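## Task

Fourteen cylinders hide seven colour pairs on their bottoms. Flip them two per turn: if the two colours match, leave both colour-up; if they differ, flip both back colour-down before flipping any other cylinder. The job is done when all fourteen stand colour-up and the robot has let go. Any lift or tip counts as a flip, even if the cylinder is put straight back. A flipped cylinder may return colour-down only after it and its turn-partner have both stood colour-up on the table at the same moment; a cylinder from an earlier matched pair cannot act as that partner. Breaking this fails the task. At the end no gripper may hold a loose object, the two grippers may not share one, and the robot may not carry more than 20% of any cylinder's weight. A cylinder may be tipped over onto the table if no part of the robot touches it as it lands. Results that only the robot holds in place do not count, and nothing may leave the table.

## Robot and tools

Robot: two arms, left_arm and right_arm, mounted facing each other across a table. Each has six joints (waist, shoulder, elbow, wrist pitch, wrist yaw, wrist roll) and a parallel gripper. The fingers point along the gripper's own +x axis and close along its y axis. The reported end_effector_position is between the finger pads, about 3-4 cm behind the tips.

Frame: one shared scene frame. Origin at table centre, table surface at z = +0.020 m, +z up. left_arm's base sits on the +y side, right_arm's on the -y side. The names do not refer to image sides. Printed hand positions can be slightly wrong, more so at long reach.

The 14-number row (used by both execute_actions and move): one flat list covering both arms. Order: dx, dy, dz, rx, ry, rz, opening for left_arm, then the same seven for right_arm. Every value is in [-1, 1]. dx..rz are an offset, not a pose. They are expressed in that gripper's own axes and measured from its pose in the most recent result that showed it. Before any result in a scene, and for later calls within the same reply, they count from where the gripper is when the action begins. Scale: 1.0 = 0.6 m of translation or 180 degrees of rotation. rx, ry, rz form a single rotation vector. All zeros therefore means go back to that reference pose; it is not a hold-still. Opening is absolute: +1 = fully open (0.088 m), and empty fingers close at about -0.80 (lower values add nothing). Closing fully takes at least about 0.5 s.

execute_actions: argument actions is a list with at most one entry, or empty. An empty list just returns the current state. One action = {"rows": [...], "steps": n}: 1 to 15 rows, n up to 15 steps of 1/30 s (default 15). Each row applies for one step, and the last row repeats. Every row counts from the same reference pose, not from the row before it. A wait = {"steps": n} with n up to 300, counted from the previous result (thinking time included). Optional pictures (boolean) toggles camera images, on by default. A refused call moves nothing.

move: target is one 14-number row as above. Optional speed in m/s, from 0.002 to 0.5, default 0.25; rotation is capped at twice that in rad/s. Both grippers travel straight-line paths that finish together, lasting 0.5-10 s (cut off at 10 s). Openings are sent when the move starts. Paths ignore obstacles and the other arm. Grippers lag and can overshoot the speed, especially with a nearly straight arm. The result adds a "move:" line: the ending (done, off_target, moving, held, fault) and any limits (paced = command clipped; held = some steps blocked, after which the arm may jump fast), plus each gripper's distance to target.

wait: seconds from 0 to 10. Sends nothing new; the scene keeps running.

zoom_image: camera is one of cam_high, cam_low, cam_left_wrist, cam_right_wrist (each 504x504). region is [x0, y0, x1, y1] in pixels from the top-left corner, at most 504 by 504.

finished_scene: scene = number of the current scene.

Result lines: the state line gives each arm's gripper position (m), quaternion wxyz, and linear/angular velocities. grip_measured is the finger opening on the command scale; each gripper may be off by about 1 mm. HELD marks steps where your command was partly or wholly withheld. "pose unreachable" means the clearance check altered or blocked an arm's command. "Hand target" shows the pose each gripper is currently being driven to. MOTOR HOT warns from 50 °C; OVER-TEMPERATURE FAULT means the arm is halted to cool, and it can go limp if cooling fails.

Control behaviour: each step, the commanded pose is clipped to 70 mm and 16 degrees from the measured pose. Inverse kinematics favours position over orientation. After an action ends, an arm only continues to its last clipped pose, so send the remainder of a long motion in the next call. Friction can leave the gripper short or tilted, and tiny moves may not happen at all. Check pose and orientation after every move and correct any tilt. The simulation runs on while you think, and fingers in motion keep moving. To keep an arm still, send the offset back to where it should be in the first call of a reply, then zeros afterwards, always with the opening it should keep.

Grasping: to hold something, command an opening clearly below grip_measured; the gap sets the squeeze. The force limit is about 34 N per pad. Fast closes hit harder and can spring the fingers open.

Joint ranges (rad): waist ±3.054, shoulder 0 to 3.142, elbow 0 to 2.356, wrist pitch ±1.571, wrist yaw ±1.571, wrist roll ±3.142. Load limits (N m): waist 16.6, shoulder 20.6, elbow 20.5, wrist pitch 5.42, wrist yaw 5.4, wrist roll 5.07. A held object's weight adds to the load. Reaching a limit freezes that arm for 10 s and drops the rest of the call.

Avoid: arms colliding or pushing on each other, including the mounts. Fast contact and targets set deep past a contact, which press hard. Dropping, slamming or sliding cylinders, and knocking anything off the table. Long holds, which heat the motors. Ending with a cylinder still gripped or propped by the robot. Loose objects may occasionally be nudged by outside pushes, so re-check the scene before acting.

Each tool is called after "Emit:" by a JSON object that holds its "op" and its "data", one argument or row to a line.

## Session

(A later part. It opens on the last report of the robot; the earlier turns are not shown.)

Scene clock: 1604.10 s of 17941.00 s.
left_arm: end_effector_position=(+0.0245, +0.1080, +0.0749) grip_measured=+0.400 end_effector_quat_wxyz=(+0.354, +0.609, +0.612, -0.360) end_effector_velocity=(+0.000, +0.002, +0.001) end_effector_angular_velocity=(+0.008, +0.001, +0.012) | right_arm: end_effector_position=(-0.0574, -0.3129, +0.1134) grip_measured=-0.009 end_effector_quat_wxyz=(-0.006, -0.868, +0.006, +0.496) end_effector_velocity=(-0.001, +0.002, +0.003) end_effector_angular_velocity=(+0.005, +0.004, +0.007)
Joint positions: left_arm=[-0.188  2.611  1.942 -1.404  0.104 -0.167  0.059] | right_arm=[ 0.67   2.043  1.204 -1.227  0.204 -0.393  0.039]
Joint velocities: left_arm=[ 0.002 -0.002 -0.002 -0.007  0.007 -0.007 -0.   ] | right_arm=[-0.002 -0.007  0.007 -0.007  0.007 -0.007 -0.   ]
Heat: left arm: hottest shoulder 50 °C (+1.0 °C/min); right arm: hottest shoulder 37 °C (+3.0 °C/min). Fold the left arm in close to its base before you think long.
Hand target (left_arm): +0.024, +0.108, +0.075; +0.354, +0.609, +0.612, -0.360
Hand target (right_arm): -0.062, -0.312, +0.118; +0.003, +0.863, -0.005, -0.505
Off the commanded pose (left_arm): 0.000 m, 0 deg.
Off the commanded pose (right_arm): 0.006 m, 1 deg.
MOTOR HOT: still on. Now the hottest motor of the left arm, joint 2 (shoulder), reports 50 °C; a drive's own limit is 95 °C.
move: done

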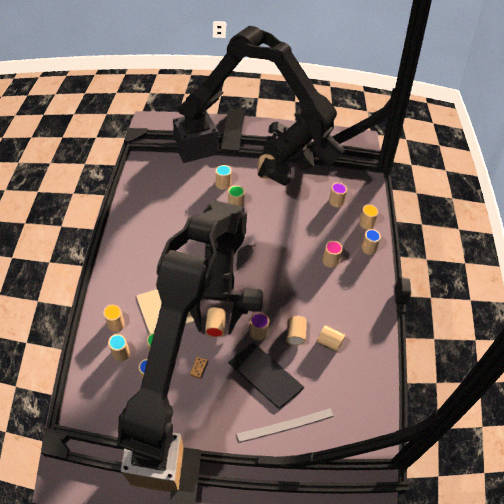

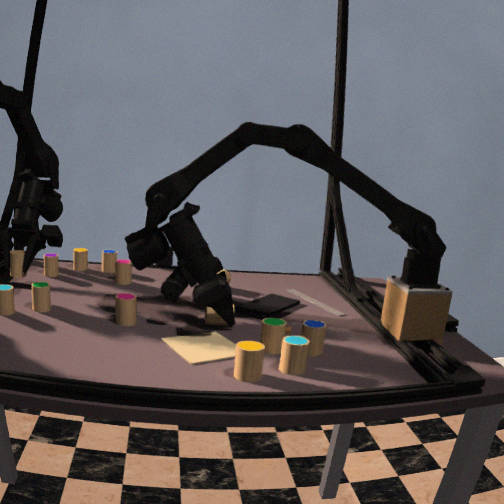

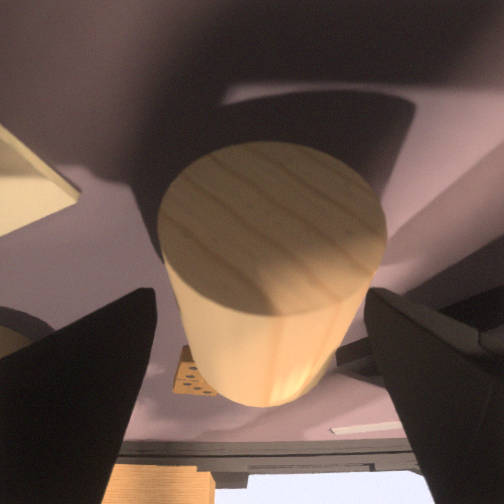

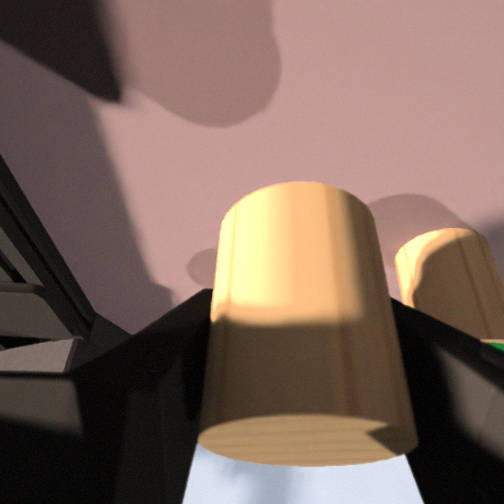

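Emit:
{"op": "move", "data": {
  "target": [0.052,0,-0.001,0,-0.497,0,0.4,-0.013,-0.18,0.133,0,-0.503,0,-0.3],
  "speed": 0.35
}}

Emit:
{"op": "move", "data": {
  "target": [0,0,0,0,0,0,0.4,0.031,0,-0.054,0,0,0,-0.3],
  "speed": 0.05
}}

Scene clock: 1614.83 s of 17941.00 s.
left_arm: end_effector_position=(+0.0235, +0.1219, +0.0504) grip_measured=+0.400 end_effector_quat_wxyz=(+0.681, +0.175, +0.187, -0.686) end_effector_velocity=(+0.003, +0.001, -0.001) end_effector_angular_velocity=(-0.002, -0.005, +0.020) | right_arm: end_effector_position=(-0.1318, -0.2022, +0.0833) grip_measured=-0.009 end_effector_quat_wxyz=(-0.003, -0.258, -0.000, +0.966) end_effector_velocity=(+0.001, -0.002, -0.001) end_effector_angular_velocity=(-0.011, +0.003, -0.001)
Joint positions: left_arm=[-0.374  2.435  0.447  1.439 -0.321 -0.211  0.059] | right_arm=[ 0.102  2.072  0.653  0.588 -0.831 -0.679  0.039]
Joint velocities: left_arm=[-0.002  0.007 -0.002  0.007 -0.022 -0.007 -0.   ] | right_arm=[-0.002  0.002 -0.007  0.007 -0.007  0.007 -0.   ]
Heat: left arm: hottest shoulder 50 °C (+1.0 °C/min); right arm: hottest shoulder 38 °C (+3.0 °C/min). Fold the left arm in close to its base before you think long.
Hand target (left_arm): +0.024, +0.124, +0.048; +0.680, +0.178, +0.187, -0.686
Hand target (right_arm): -0.130, -0.205, +0.079; -0.005, -0.259, +0.007, +0.966
Off the commanded pose (left_arm): 0.003 m, 1 deg.
Off the commanded pose (right_arm): 0.007 m, 1 deg.
MOTOR HOT: still on. Now the hottest motor of the left arm, joint 2 (shoulder), reports 50 °C; a drive's own limit is 95 °C.
move: done

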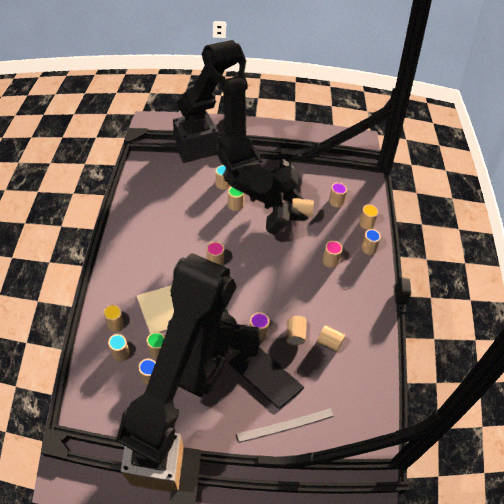

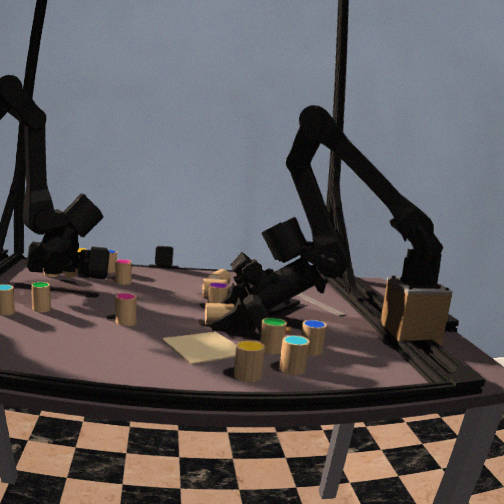

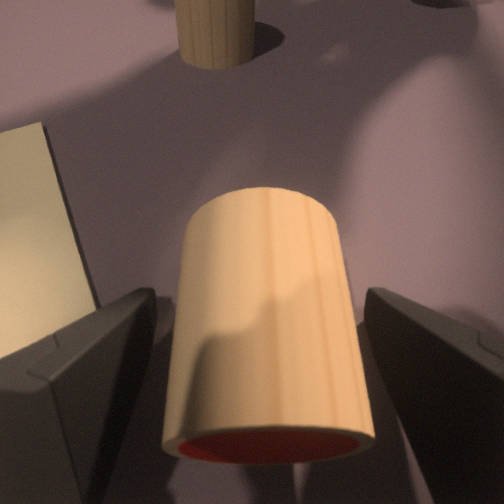

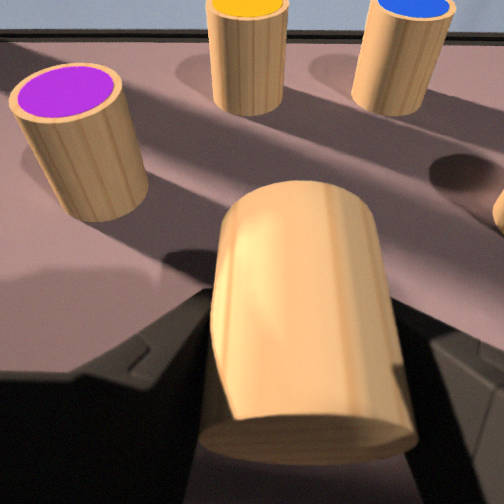

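Scene clock: 1615.90 s of 17941.00 s.
left_arm: end_effector_position=(+0.0235, +0.1219, +0.0502) grip_measured=+0.400 end_effector_quat_wxyz=(+0.681, +0.175, +0.187, -0.686) end_effector_velocity=(-0.000, +0.005, -0.004) end_effector_angular_velocity=(+0.026, -0.000, -0.005) | right_arm: end_effector_position=(-0.1320, -0.2021, +0.0523) grip_measured=-0.009 end_effector_quat_wxyz=(-0.004, -0.253, -0.006, +0.968) end_effector_velocity=(+0.003, -0.004, -0.004) end_effector_angular_velocity=(-0.015, -0.007, +0.006)
Joint positions: left_arm=[-0.374  2.435  0.447  1.439 -0.321 -0.211  0.059] | right_arm=[ 0.101  2.222  0.66   0.743 -0.837 -0.681  0.039]
Joint velocities: left_arm=[-0.002 -0.002 -0.007 -0.022  0.007 -0.007 -0.   ] | right_arm=[-0.002  0.007 -0.007 -0.007 -0.007 -0.007 -0.   ]
Heat: left arm: hottest shoulder 50 °C (+1.0 °C/min); right arm: hottest shoulder 37 °C (+1.0 °C/min). Fold the left arm in close to its base before you think long.
Hand target (left_arm): +0.023, +0.122, +0.050; +0.681, +0.175, +0.187, -0.686
Hand target (right_arm): -0.131, -0.202, +0.046; -0.003, -0.258, -0.000, +0.966
Off the commanded pose (left_arm): 0.000 m, 0 deg.
Off the commanded pose (right_arm): 0.006 m, 1 deg.
MOTOR HOT: still on. Now the hottest motor of the left arm, joint 2 (shoulder), reports 50 °C; a drive's own limit is 95 °C.
move: done

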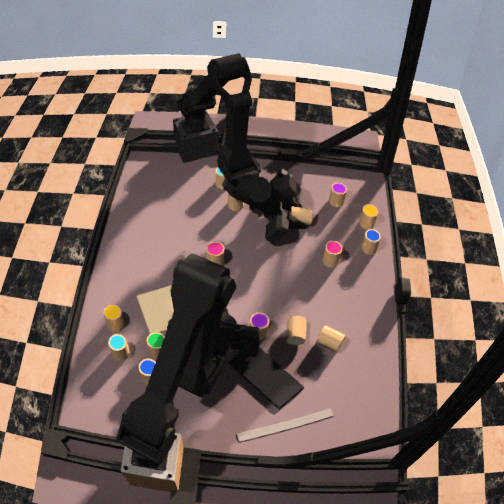

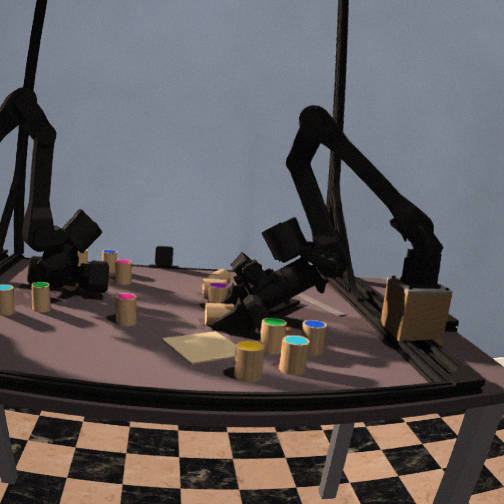

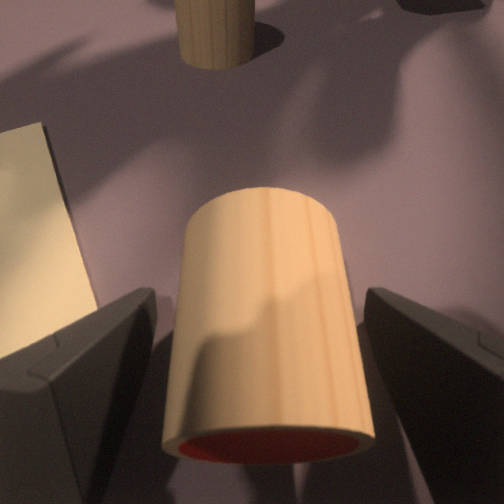

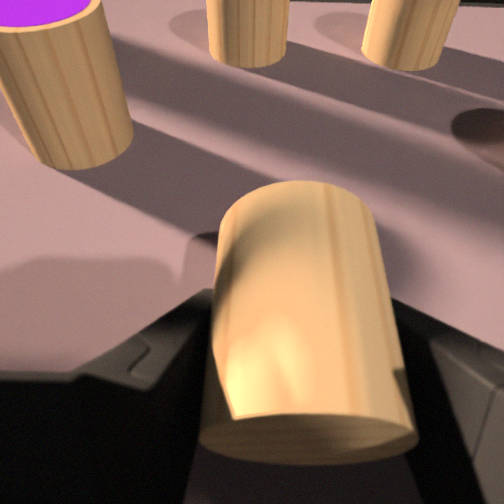

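Emit:
{"op": "execute_actions", "data": {
  "actions": [
    {"rows":[[0,0,0,0,0,0,0.3,0,0,0,0,0,0,0.4],[0,0,0,0,0,0,0.3,0,0,0,0,0,0,0.4],[0,0,0,0,0,0,0.2,0,0,0,0,0,0,0.4],[0,0,0,0,0,0,0.2,0,0,0,0,0,0,0.4],[0,0,0,0,0,0,0.1,0,0,0,0,0,0,0.4],[0,0,0,0,0,0,0.1,0,0,0,0,0,0,0.4],[0,0,0,0,0,0,0,0,0,0,0,0,0,0.4],[0,0,0,0,0,0,0,0,0,0,0,0,0,0.4],[0,0,0,0,0,0,-0.1,0,0,0,0,0,0,0.4],[0,0,0,0,0,0,-0.1,0,0,0,0,0,0,0.4],[0,0,0,0,0,0,-0.3,0,0,0,0,0,0,0.4]],"steps":14}
  ],
  "pictures": false
}}

Emit:
{"op": "move", "data": {
  "target": [-0.028,0,0.048,0,0,0,-0.3,0,0,0,0,0,0,0.4],
  "speed": 0.15
}}

Emit:
{"op": "move", "data": {
  "target": [-0.008,0,0.034,0,0.497,0,-0.3,0.017,-0.004,0.042,0,0.505,0,0.4],
  "speed": 0.35
}}

Emit:
{"op": "move", "data": {
  "target": [0.054,0,0.031,0,0,0,-0.3,0,0,0,0,0,0,0.4],
  "speed": 0.05
}}

Scene clock: 1631.67 s of 17941.00 s.
left_arm: end_effector_position=(+0.0239, +0.1220, +0.0503) grip_measured=+0.002 end_effector_quat_wxyz=(+0.682, +0.175, +0.186, -0.685) end_effector_velocity=(+0.001, +0.001, +0.001) end_effector_angular_velocity=(-0.004, +0.004, +0.007) | right_arm: end_effector_position=(-0.1327, -0.2024, +0.0521) grip_measured=+0.395 end_effector_quat_wxyz=(-0.007, -0.250, -0.006, +0.968) end_effector_velocity=(+0.002, +0.000, +0.000) end_effector_angular_velocity=(-0.003, +0.001, +0.001)
Joint positions: left_arm=[-0.374  2.435  0.447  1.44  -0.323 -0.21   0.039] | right_arm=[ 0.101  2.226  0.663  0.746 -0.844 -0.683  0.058]
Joint velocities: left_arm=[-0.002 -0.002 -0.007  0.007 -0.007 -0.007 -0.   ] | right_arm=[-0.007 -0.002 -0.002 -0.007 -0.007 -0.007  0.002]
Heat: left arm: hottest shoulder 47 °C (-2.0 °C/min); right arm: hottest shoulder 36 °C (-2.0 °C/min).
Hand target (left_arm): +0.023, +0.122, +0.050; +0.681, +0.175, +0.187, -0.686
Hand target (right_arm): -0.132, -0.202, +0.052; -0.004, -0.253, -0.006, +0.968
Off the commanded pose (left_arm): 0.000 m, 0 deg.
Off the commanded pose (right_arm): 0.001 m, 0 deg.
MOTOR HOT: cleared. Now the hottest motor of the left arm, joint 2 (shoulder), reports 47 °C.
Steps of this call (steps 1 to 459: nothing new was sent; steps 460 to 473: all 14 steps of this action). Readings (end_effector_position):
460: left_arm (+0.0236, +0.1221, +0.0502) | right_arm (-0.1324, -0.2016, +0.0517)
461: left_arm (+0.0238, +0.1220, +0.0502) | right_arm (-0.1325, -0.2017, +0.0518)
463: left_arm (+0.0239, +0.1220, +0.0503) | right_arm (-0.1328, -0.2027, +0.0524)
467: left_arm (+0.0239, +0.1220, +0.0503) | right_arm (-0.1327, -0.2024, +0.0521)
473: the state above

Scene clock: 1632.67 s of 17941.00 s.
left_arm: end_effector_position=(+0.0241, +0.1227, +0.0803) grip_measured=+0.002 end_effector_quat_wxyz=(+0.682, +0.179, +0.188, -0.684) end_effector_velocity=(-0.002, +0.004, -0.001) end_effector_angular_velocity=(+0.017, -0.009, -0.017) | right_arm: end_effector_position=(-0.1327, -0.2024, +0.0521) grip_measured=+0.400 end_effector_quat_wxyz=(-0.007, -0.250, -0.006, +0.968) end_effector_velocity=(+0.002, +0.000, +0.000) end_effector_angular_velocity=(-0.003, +0.001, +0.001)
Joint positions: left_arm=[-0.374  2.243  0.401  1.286 -0.323 -0.21   0.039] | right_arm=[ 0.101  2.226  0.663  0.746 -0.844 -0.683  0.059]
Joint velocities: left_arm=[-0.007 -0.012 -0.007 -0.022  0.007  0.007 -0.   ] | right_arm=[-0.007 -0.002 -0.002 -0.007 -0.007 -0.007  0.   ]
Heat: left arm: hottest shoulder 47 °C (-2.0 °C/min); right arm: hottest shoulder 36 °C (-2.0 °C/min).
Hand target (left_arm): +0.024, +0.122, +0.084; +0.682, +0.175, +0.186, -0.685
Hand target (right_arm): -0.133, -0.202, +0.052; -0.007, -0.250, -0.006, +0.968
Off the commanded pose (left_arm): 0.003 m, 0 deg.
Off the commanded pose (right_arm): 0.000 m, 0 deg.
move: done

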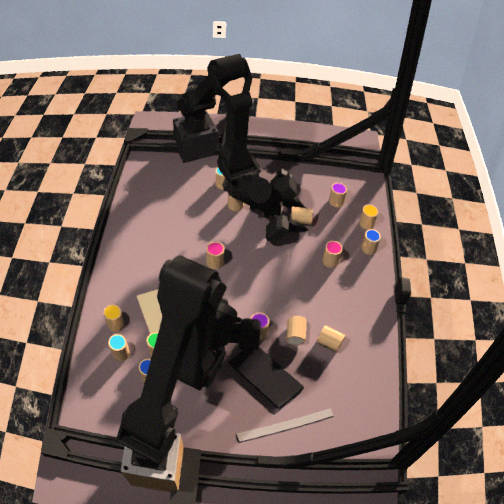

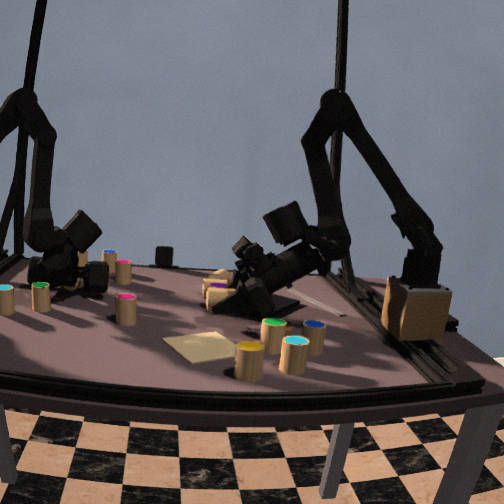

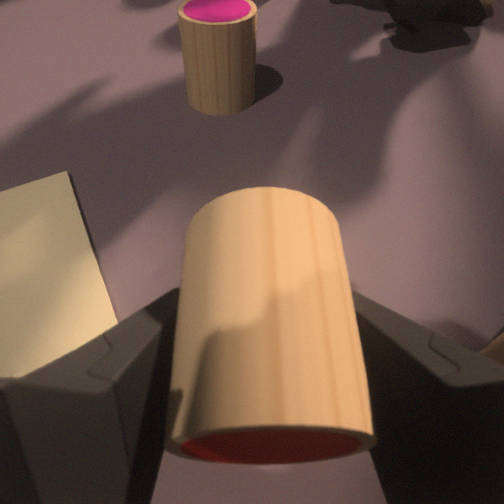

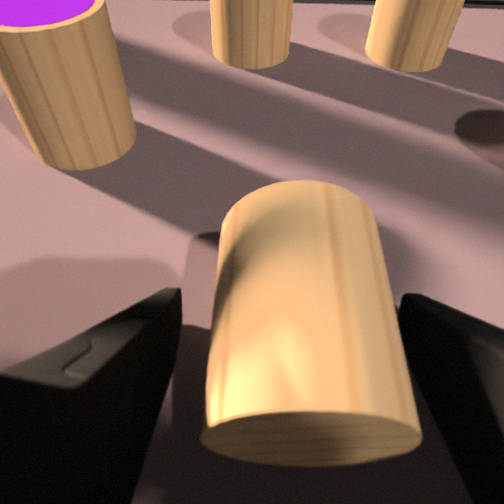

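Scene clock: 1635.53 s of 17941.00 s.
left_arm: end_effector_position=(+0.0248, +0.1184, +0.1009) grip_measured=+0.002 end_effector_quat_wxyz=(+0.355, +0.609, +0.612, -0.358) end_effector_velocity=(+0.000, +0.001, +0.000) end_effector_angular_velocity=(+0.006, -0.011, +0.000) | right_arm: end_effector_position=(-0.1543, -0.2014, +0.0720) grip_measured=+0.400 end_effector_quat_wxyz=(+0.003, -0.863, -0.005, +0.506) end_effector_velocity=(+0.002, -0.001, +0.004) end_effector_angular_velocity=(-0.023, -0.007, +0.014)
Joint positions: left_arm=[-0.193  2.522  1.878 -1.431  0.103 -0.175  0.039] | right_arm=[ 0.545  2.573  1.981 -1.413  0.277 -0.51   0.059]
Joint velocities: left_arm=[-0.002  0.002  0.002 -0.007 -0.007 -0.007 -0.   ] | right_arm=[-0.002 -0.002  0.007 -0.022 -0.007 -0.022 -0.   ]
Heat: left arm: hottest shoulder 47 °C (-2.0 °C/min); right arm: hottest shoulder 36 °C (-2.0 °C/min).
Hand target (left_arm): +0.025, +0.117, +0.100; +0.354, +0.608, +0.613, -0.358
Hand target (right_arm): -0.155, -0.201, +0.068; -0.003, +0.865, +0.005, -0.502
Off the commanded pose (left_arm): 0.002 m, 0 deg.
Off the commanded pose (right_arm): 0.003 m, 1 deg.
move: done

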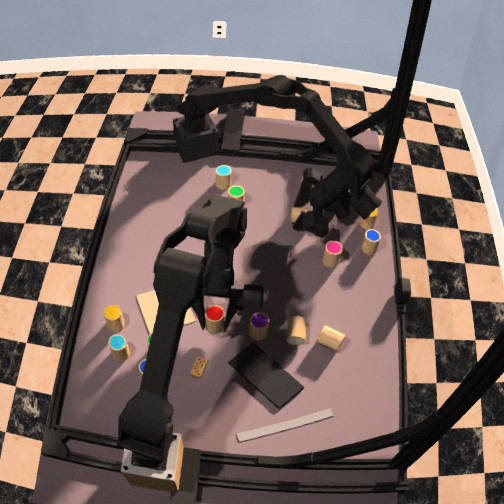

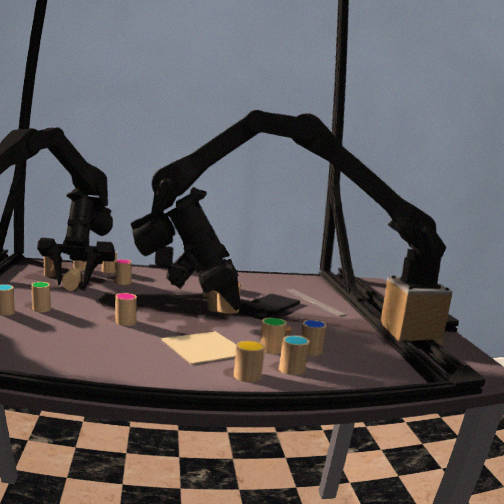

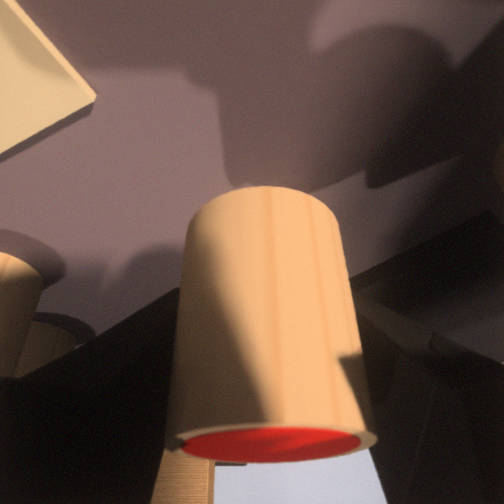

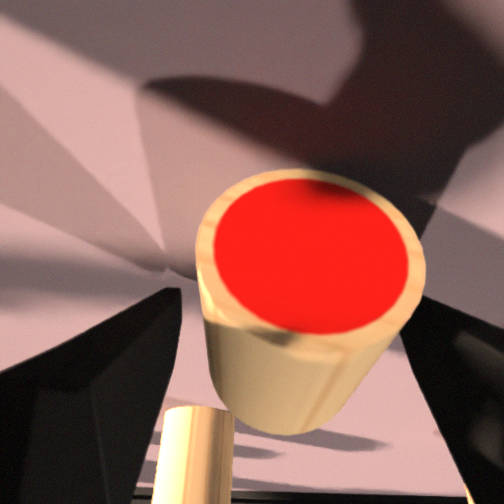

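Scene clock: 1636.53 s of 17941.00 s.
left_arm: end_effector_position=(+0.0243, +0.1157, +0.0706) grip_measured=+0.002 end_effector_quat_wxyz=(+0.358, +0.607, +0.610, -0.362) end_effector_velocity=(-0.002, +0.002, +0.001) end_effector_angular_velocity=(+0.009, +0.001, +0.007) | right_arm: end_effector_position=(-0.1543, -0.2015, +0.0720) grip_measured=+0.400 end_effector_quat_wxyz=(+0.003, -0.863, -0.005, +0.506) end_effector_velocity=(-0.001, +0.000, -0.000) end_effector_angular_velocity=(-0.012, +0.009, +0.014)
Joint positions: left_arm=[-0.193  2.579  1.863 -1.348  0.103 -0.175  0.039] | right_arm=[ 0.545  2.573  1.981 -1.413  0.277 -0.51   0.059]
Joint velocities: left_arm=[-0.002 -0.002 -0.002 -0.007  0.007 -0.007 -0.   ] | right_arm=[-0.002 -0.002 -0.002  0.007 -0.007 -0.022 -0.   ]
Heat: left arm: hottest shoulder 47 °C (-2.0 °C/min); right arm: hottest shoulder 36 °C (-2.0 °C/min).
Hand target (left_arm): +0.025, +0.118, +0.064; +0.355, +0.609, +0.612, -0.358
Hand target (right_arm): -0.154, -0.201, +0.072; -0.003, +0.863, +0.005, -0.506
Off the commanded pose (left_arm): 0.007 m, 1 deg.
Off the commanded pose (right_arm): 0.000 m, 0 deg.
move: done

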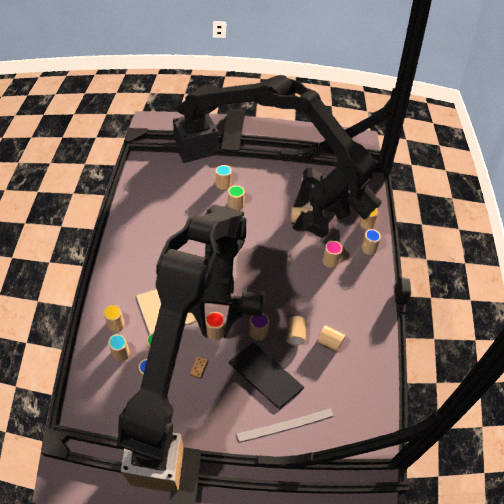

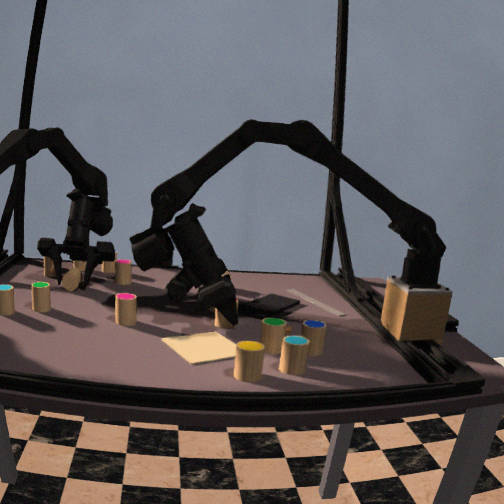

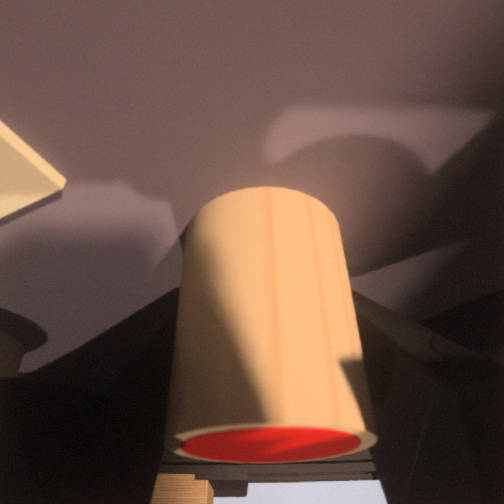

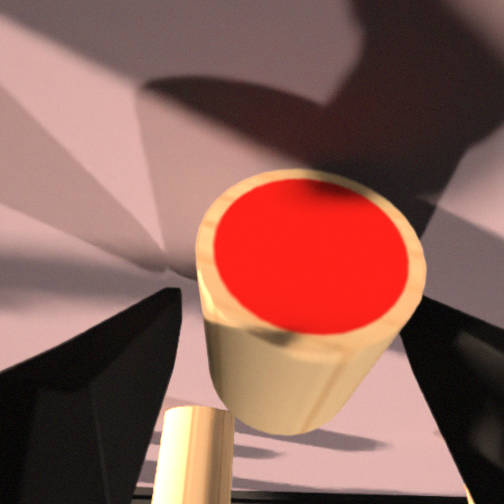

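Emit:
{"op": "execute_actions", "data": {
  "actions": []
}}

Scene clock: 1651.07 s of 17941.00 s.
left_arm: end_effector_position=(+0.0243, +0.1161, +0.0698) grip_measured=+0.001 end_effector_quat_wxyz=(+0.358, +0.607, +0.610, -0.362) end_effector_velocity=(+0.000, -0.001, -0.000) end_effector_angular_velocity=(-0.008, -0.008, +0.001) | right_arm: end_effector_position=(-0.1543, -0.2015, +0.0719) grip_measured=+0.400 end_effector_quat_wxyz=(+0.003, -0.863, -0.005, +0.506) end_effector_velocity=(+0.002, -0.001, +0.001) end_effector_angular_velocity=(-0.006, -0.003, -0.012)
Joint positions: left_arm=[-0.193  2.581  1.862 -1.346  0.104 -0.175  0.039] | right_arm=[ 0.545  2.574  1.981 -1.413  0.277 -0.51   0.059]
Joint velocities: left_arm=[-0.002 -0.002 -0.002  0.007 -0.007 -0.007 -0.   ] | right_arm=[-0.002 -0.002 -0.002 -0.007 -0.007  0.007 -0.   ]
Heat: left arm: hottest shoulder 47 °C (-3.0 °C/min); right arm: hottest shoulder 39 °C (+0.0 °C/min).
Hand target (left_arm): +0.025, +0.118, +0.064; +0.356, +0.609, +0.612, -0.358
Hand target (right_arm): -0.154, -0.201, +0.072; -0.003, +0.863, +0.005, -0.506
Off the commanded pose (left_arm): 0.007 m, 1 deg.
Off the commanded pose (right_arm): 0.000 m, 0 deg.
Steps of this call (steps 1 to 436: nothing new was sent). Readings (end_effector_position):
1: left_arm (+0.0243, +0.1157, +0.0706) | right_arm (-0.1543, -0.2015, +0.0720)
2: left_arm (+0.0243, +0.1157, +0.0706) | right_arm (-0.1543, -0.2015, +0.0720)
4: left_arm (+0.0243, +0.1157, +0.0706) | right_arm (-0.1543, -0.2015, +0.0720)
8: left_arm (+0.0243, +0.1157, +0.0706) | right_arm (-0.1543, -0.2015, +0.0720)
436: the state above

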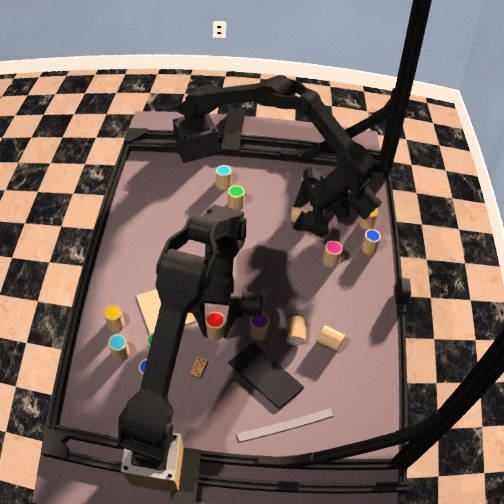

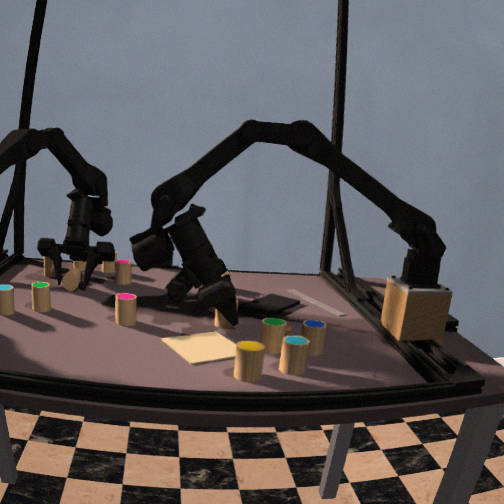

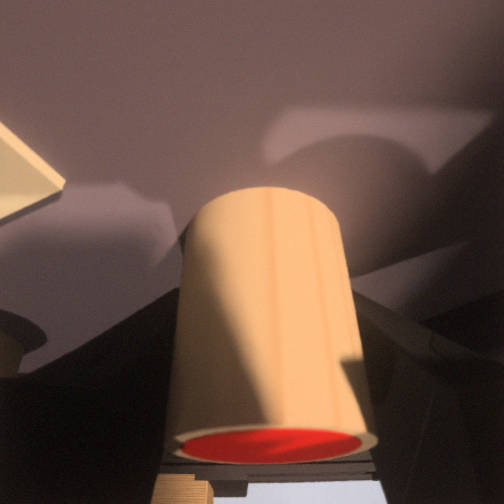

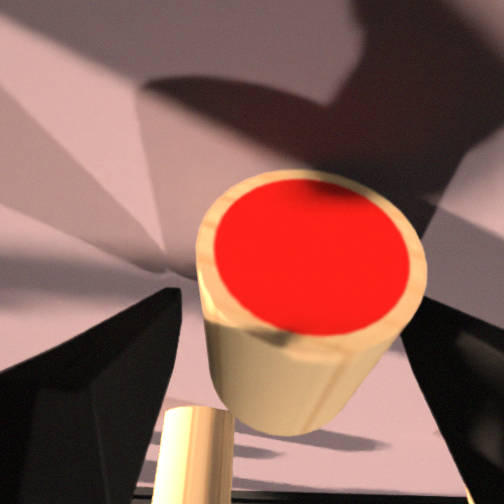

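Emit:
{"op": "execute_actions", "data": {
  "actions": [
    {"rows":[[0,0,0,0,0,0,0.4,0,0,0,0,0,0,0.3],[0,0,0,0,0,0,0.4,0,0,0,0,0,0,0.3],[0,0,0,0,0,0,0.4,0,0,0,0,0,0,0.2],[0,0,0,0,0,0,0.4,0,0,0,0,0,0,0.2],[0,0,0,0,0,0,0.4,0,0,0,0,0,0,0.1],[0,0,0,0,0,0,0.4,0,0,0,0,0,0,0.1],[0,0,0,0,0,0,0.4,0,0,0,0,0,0,0],[0,0,0,0,0,0,0.4,0,0,0,0,0,0,0],[0,0,0,0,0,0,0.4,0,0,0,0,0,0,-0.1],[0,0,0,0,0,0,0.4,0,0,0,0,0,0,-0.1],[0,0,0,0,0,0,0.4,0,0,0,0,0,0,-0.3]],"steps":14}
  ],
  "pictures": false
}}

Emit:
{"op": "move", "data": {
  "target": [-0.06,0,-0.07,0,0,0,0.4,-0.04,0,-0.04,0,0,0,-0.3],
  "speed": 0.15
}}

Emit:
{"op": "move", "data": {
  "target": [-0.05,0,-0.12,0,-0.2,0,0.4,0,0,0,0,-0.503,0,-0.3],
  "speed": 0.35
}}

Emit:
{"op": "zoom_image", "data": {
  "camera": "cam_high",
  "region": [230,150,430,380]
}}

Scene clock: 1665.43 s of 17941.00 s.
left_arm: end_effector_position=(+0.0243, +0.1160, +0.0692) grip_measured=+0.396 end_effector_quat_wxyz=(+0.358, +0.607, +0.610, -0.362) end_effector_velocity=(-0.002, -0.001, -0.000) end_effector_angular_velocity=(-0.006, +0.004, +0.007) | right_arm: end_effector_position=(-0.1542, -0.2015, +0.0717) grip_measured=+0.001 end_effector_quat_wxyz=(+0.003, -0.863, -0.005, +0.505) end_effector_velocity=(+0.001, +0.001, +0.002) end_effector_angular_velocity=(+0.008, -0.006, -0.006)
Joint positions: left_arm=[-0.193  2.581  1.861 -1.344  0.104 -0.175  0.058] | right_arm=[ 0.545  2.574  1.981 -1.413  0.277 -0.51   0.039]
Joint velocities: left_arm=[-0.002 -0.002 -0.002  0.007  0.007 -0.007  0.002] | right_arm=[-0.002 -0.002  0.002 -0.007  0.007  0.007  0.   ]
Heat: left arm: hottest shoulder 47 °C (-3.0 °C/min); right arm: hottest shoulder 42 °C (+5.0 °C/min).
Hand target (left_arm): +0.024, +0.116, +0.070; +0.358, +0.607, +0.610, -0.362
Hand target (right_arm): -0.154, -0.202, +0.072; -0.003, +0.863, +0.005, -0.505
Off the commanded pose (left_arm): 0.001 m, 0 deg.
Off the commanded pose (right_arm): 0.000 m, 0 deg.
Steps of this call (steps 1 to 417: nothing new was sent; steps 418 to 431: all 14 steps of this action). Readings (end_effector_position):
418: left_arm (+0.0244, +0.1164, +0.0694) | right_arm (-0.1542, -0.2015, +0.0717)
419: left_arm (+0.0244, +0.1164, +0.0694) | right_arm (-0.1542, -0.2015, +0.0717)
421: left_arm (+0.0243, +0.1160, +0.0692) | right_arm (-0.1542, -0.2015, +0.0717)
425: left_arm (+0.0243, +0.1160, +0.0692) | right_arm (-0.1542, -0.2015, +0.0717)
431: the state above

Scene clock: 1666.57 s of 17941.00 s.
left_arm: end_effector_position=(+0.0257, +0.1341, +0.1173) grip_measured=+0.400 end_effector_quat_wxyz=(+0.357, +0.608, +0.610, -0.360) end_effector_velocity=(-0.002, +0.001, -0.001) end_effector_angular_velocity=(-0.001, +0.010, -0.005) | right_arm: end_effector_position=(-0.1462, -0.2027, +0.0979) grip_measured=+0.001 end_effector_quat_wxyz=(+0.000, -0.865, -0.002, +0.503) end_effector_velocity=(+0.004, -0.003, +0.002) end_effector_angular_velocity=(-0.021, -0.015, +0.001)
Joint positions: left_arm=[-0.199  2.426  1.771 -1.412  0.105 -0.18   0.059] | right_arm=[ 0.536  2.51   1.965 -1.468  0.278 -0.518  0.039]
Joint velocities: left_arm=[-0.002 -0.002 -0.007  0.007  0.007  0.007  0.   ] | right_arm=[-0.002 -0.002 -0.002 -0.022 -0.007 -0.007  0.   ]
Heat: left arm: hottest shoulder 48 °C (-2.0 °C/min); right arm: hottest shoulder 42 °C (+5.0 °C/min).
Hand target (left_arm): +0.025, +0.135, +0.121; +0.358, +0.607, +0.610, -0.362
Hand target (right_arm): -0.145, -0.202, +0.104; -0.003, +0.863, +0.005, -0.505
Off the commanded pose (left_arm): 0.004 m, 0 deg.
Off the commanded pose (right_arm): 0.007 m, 1 deg.
move: done

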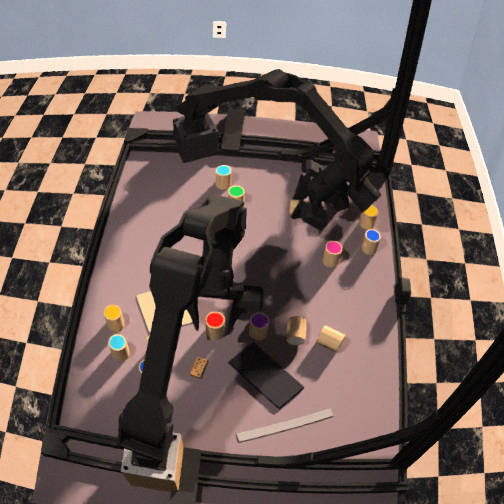

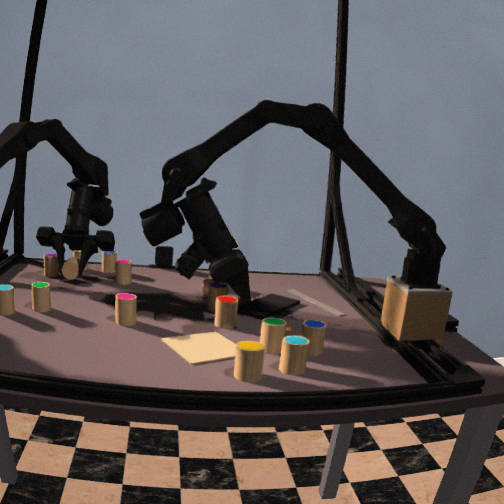

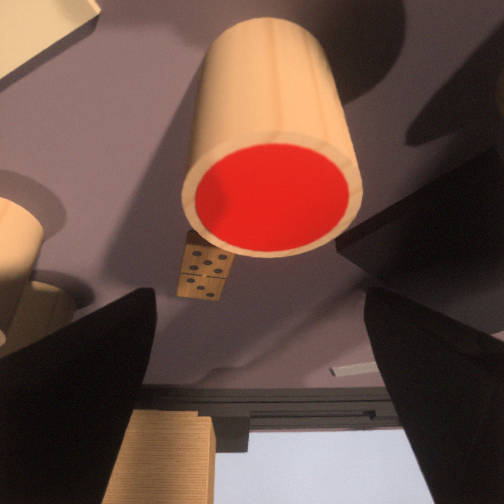

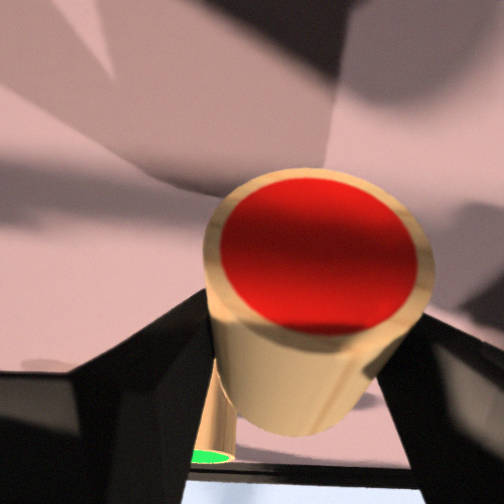

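Scene clock: 1669.40 s of 17941.00 s.
left_arm: end_effector_position=(+0.0258, +0.1805, +0.1786) grip_measured=+0.400 end_effector_quat_wxyz=(+0.526, +0.468, +0.473, -0.530) end_effector_velocity=(-0.002, +0.006, -0.000) end_effector_angular_velocity=(+0.023, -0.000, -0.015) | right_arm: end_effector_position=(-0.1478, -0.1999, +0.1038) grip_measured=+0.001 end_effector_quat_wxyz=(-0.005, -0.250, -0.010, +0.968) end_effector_velocity=(+0.003, -0.005, -0.004) end_effector_angular_velocity=(-0.015, -0.008, +0.006)
Joint positions: left_arm=[-0.296  1.677  1.012 -0.794 -0.026 -0.304  0.059] | right_arm=[ 0.141  2.016  0.687  0.548 -0.812 -0.643  0.039]
Joint velocities: left_arm=[-0.007 -0.002 -0.002 -0.022  0.007  0.007 -0.   ] | right_arm=[-0.002  0.002 -0.012 -0.007 -0.007 -0.007 -0.   ]
Heat: left arm: hottest shoulder 48 °C (-2.0 °C/min); right arm: hottest shoulder 42 °C (+4.0 °C/min).
Hand target (left_arm): +0.026, +0.182, +0.180; +0.527, +0.467, +0.471, -0.531
Hand target (right_arm): -0.146, -0.202, +0.099; -0.007, -0.252, -0.003, +0.968
Off the commanded pose (left_arm): 0.002 m, 0 deg.
Off the commanded pose (right_arm): 0.007 m, 1 deg.
move: done

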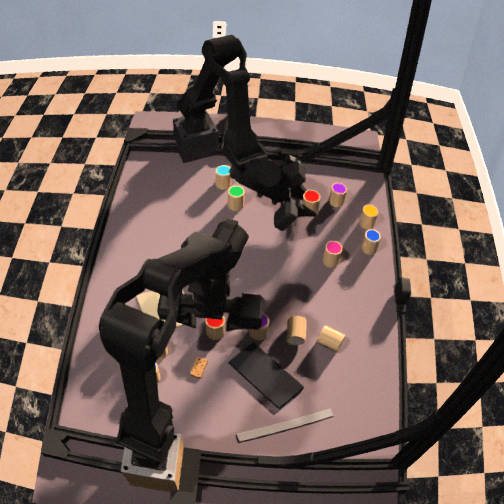

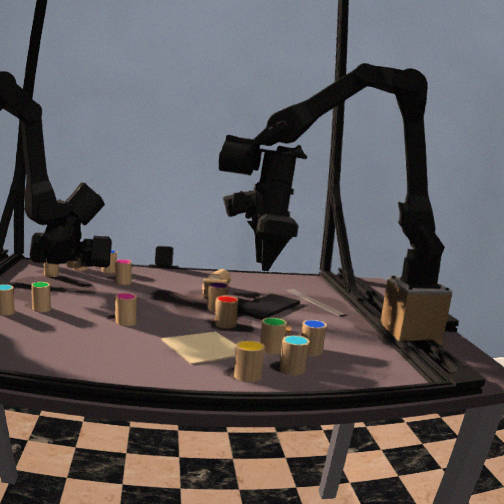

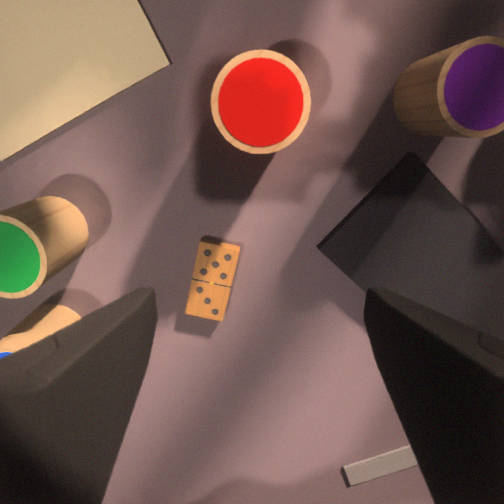

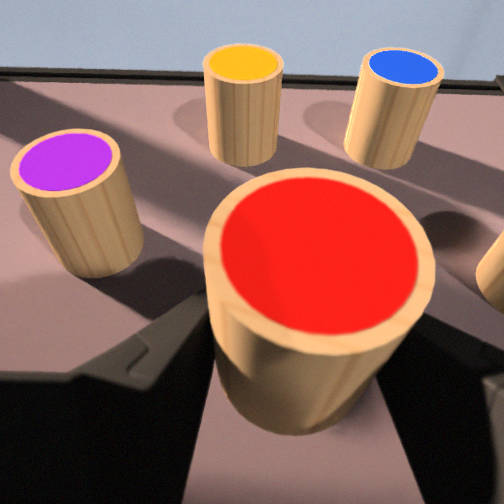

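Region (230, 150, 430, 380) of cam_high's 504x504 image, scaled by 2.191, with more detail than that image has; it fills the left 438 columns of this view, and the rest is white.

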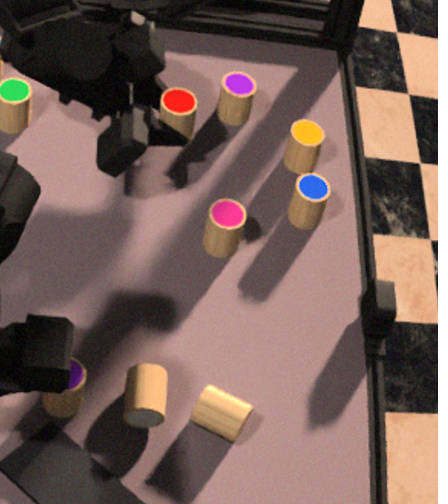

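Emit:
{"op": "move", "data": {
  "target": [0,0,0,0,0,0,0.4,0.043,0,-0.075,0,0.005,0,-0.3],
  "speed": 0.05
}}

Scene clock: 1674.73 s of 17941.00 s.
left_arm: end_effector_position=(+0.0259, +0.1807, +0.1785) grip_measured=+0.400 end_effector_quat_wxyz=(+0.526, +0.468, +0.473, -0.530) end_effector_velocity=(+0.004, -0.002, -0.001) end_effector_angular_velocity=(-0.009, -0.019, +0.012) | right_arm: end_effector_position=(-0.1478, -0.1990, +0.0568) grip_measured=+0.000 end_effector_quat_wxyz=(-0.004, -0.254, -0.012, +0.967) end_effector_velocity=(-0.001, +0.001, +0.001) end_effector_angular_velocity=(-0.003, +0.008, -0.001)
Joint positions: left_arm=[-0.296  1.677  1.011 -0.793 -0.026 -0.304  0.059] | right_arm=[ 0.141  2.217  0.699  0.729 -0.805 -0.652  0.039]
Joint velocities: left_arm=[ 0.002  0.002 -0.002  0.007 -0.022 -0.007 -0.001] | right_arm=[-0.002  0.002  0.002  0.007 -0.007  0.007  0.   ]
Heat: left arm: hottest shoulder 47 °C (-3.0 °C/min); right arm: hottest shoulder 41 °C (+4.1 °C/min).
Hand target (left_arm): +0.026, +0.181, +0.179; +0.526, +0.468, +0.473, -0.530
Hand target (right_arm): -0.148, -0.199, +0.052; -0.005, -0.258, -0.010, +0.966
Off the commanded pose (left_arm): 0.000 m, 0 deg.
Off the commanded pose (right_arm): 0.005 m, 0 deg.
move: done

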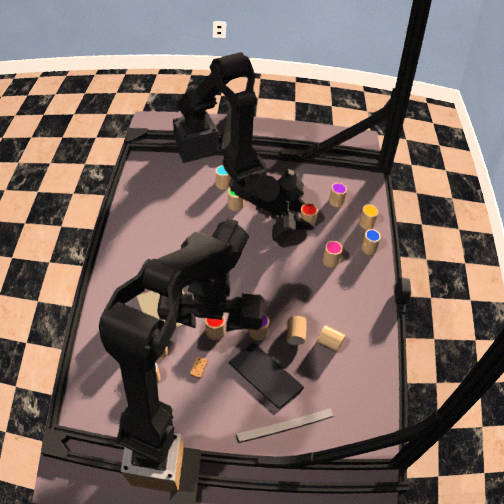

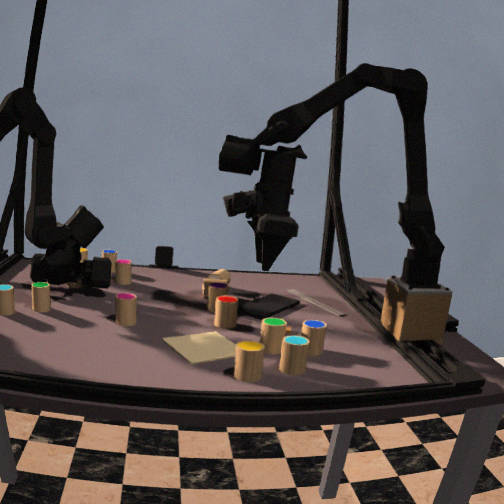

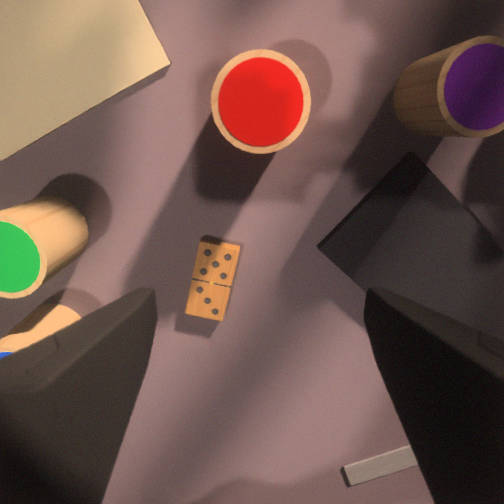

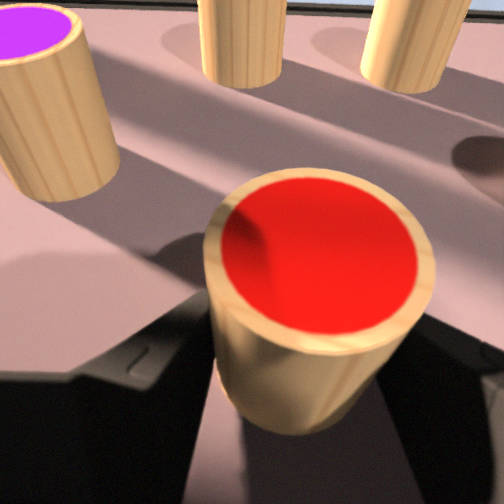

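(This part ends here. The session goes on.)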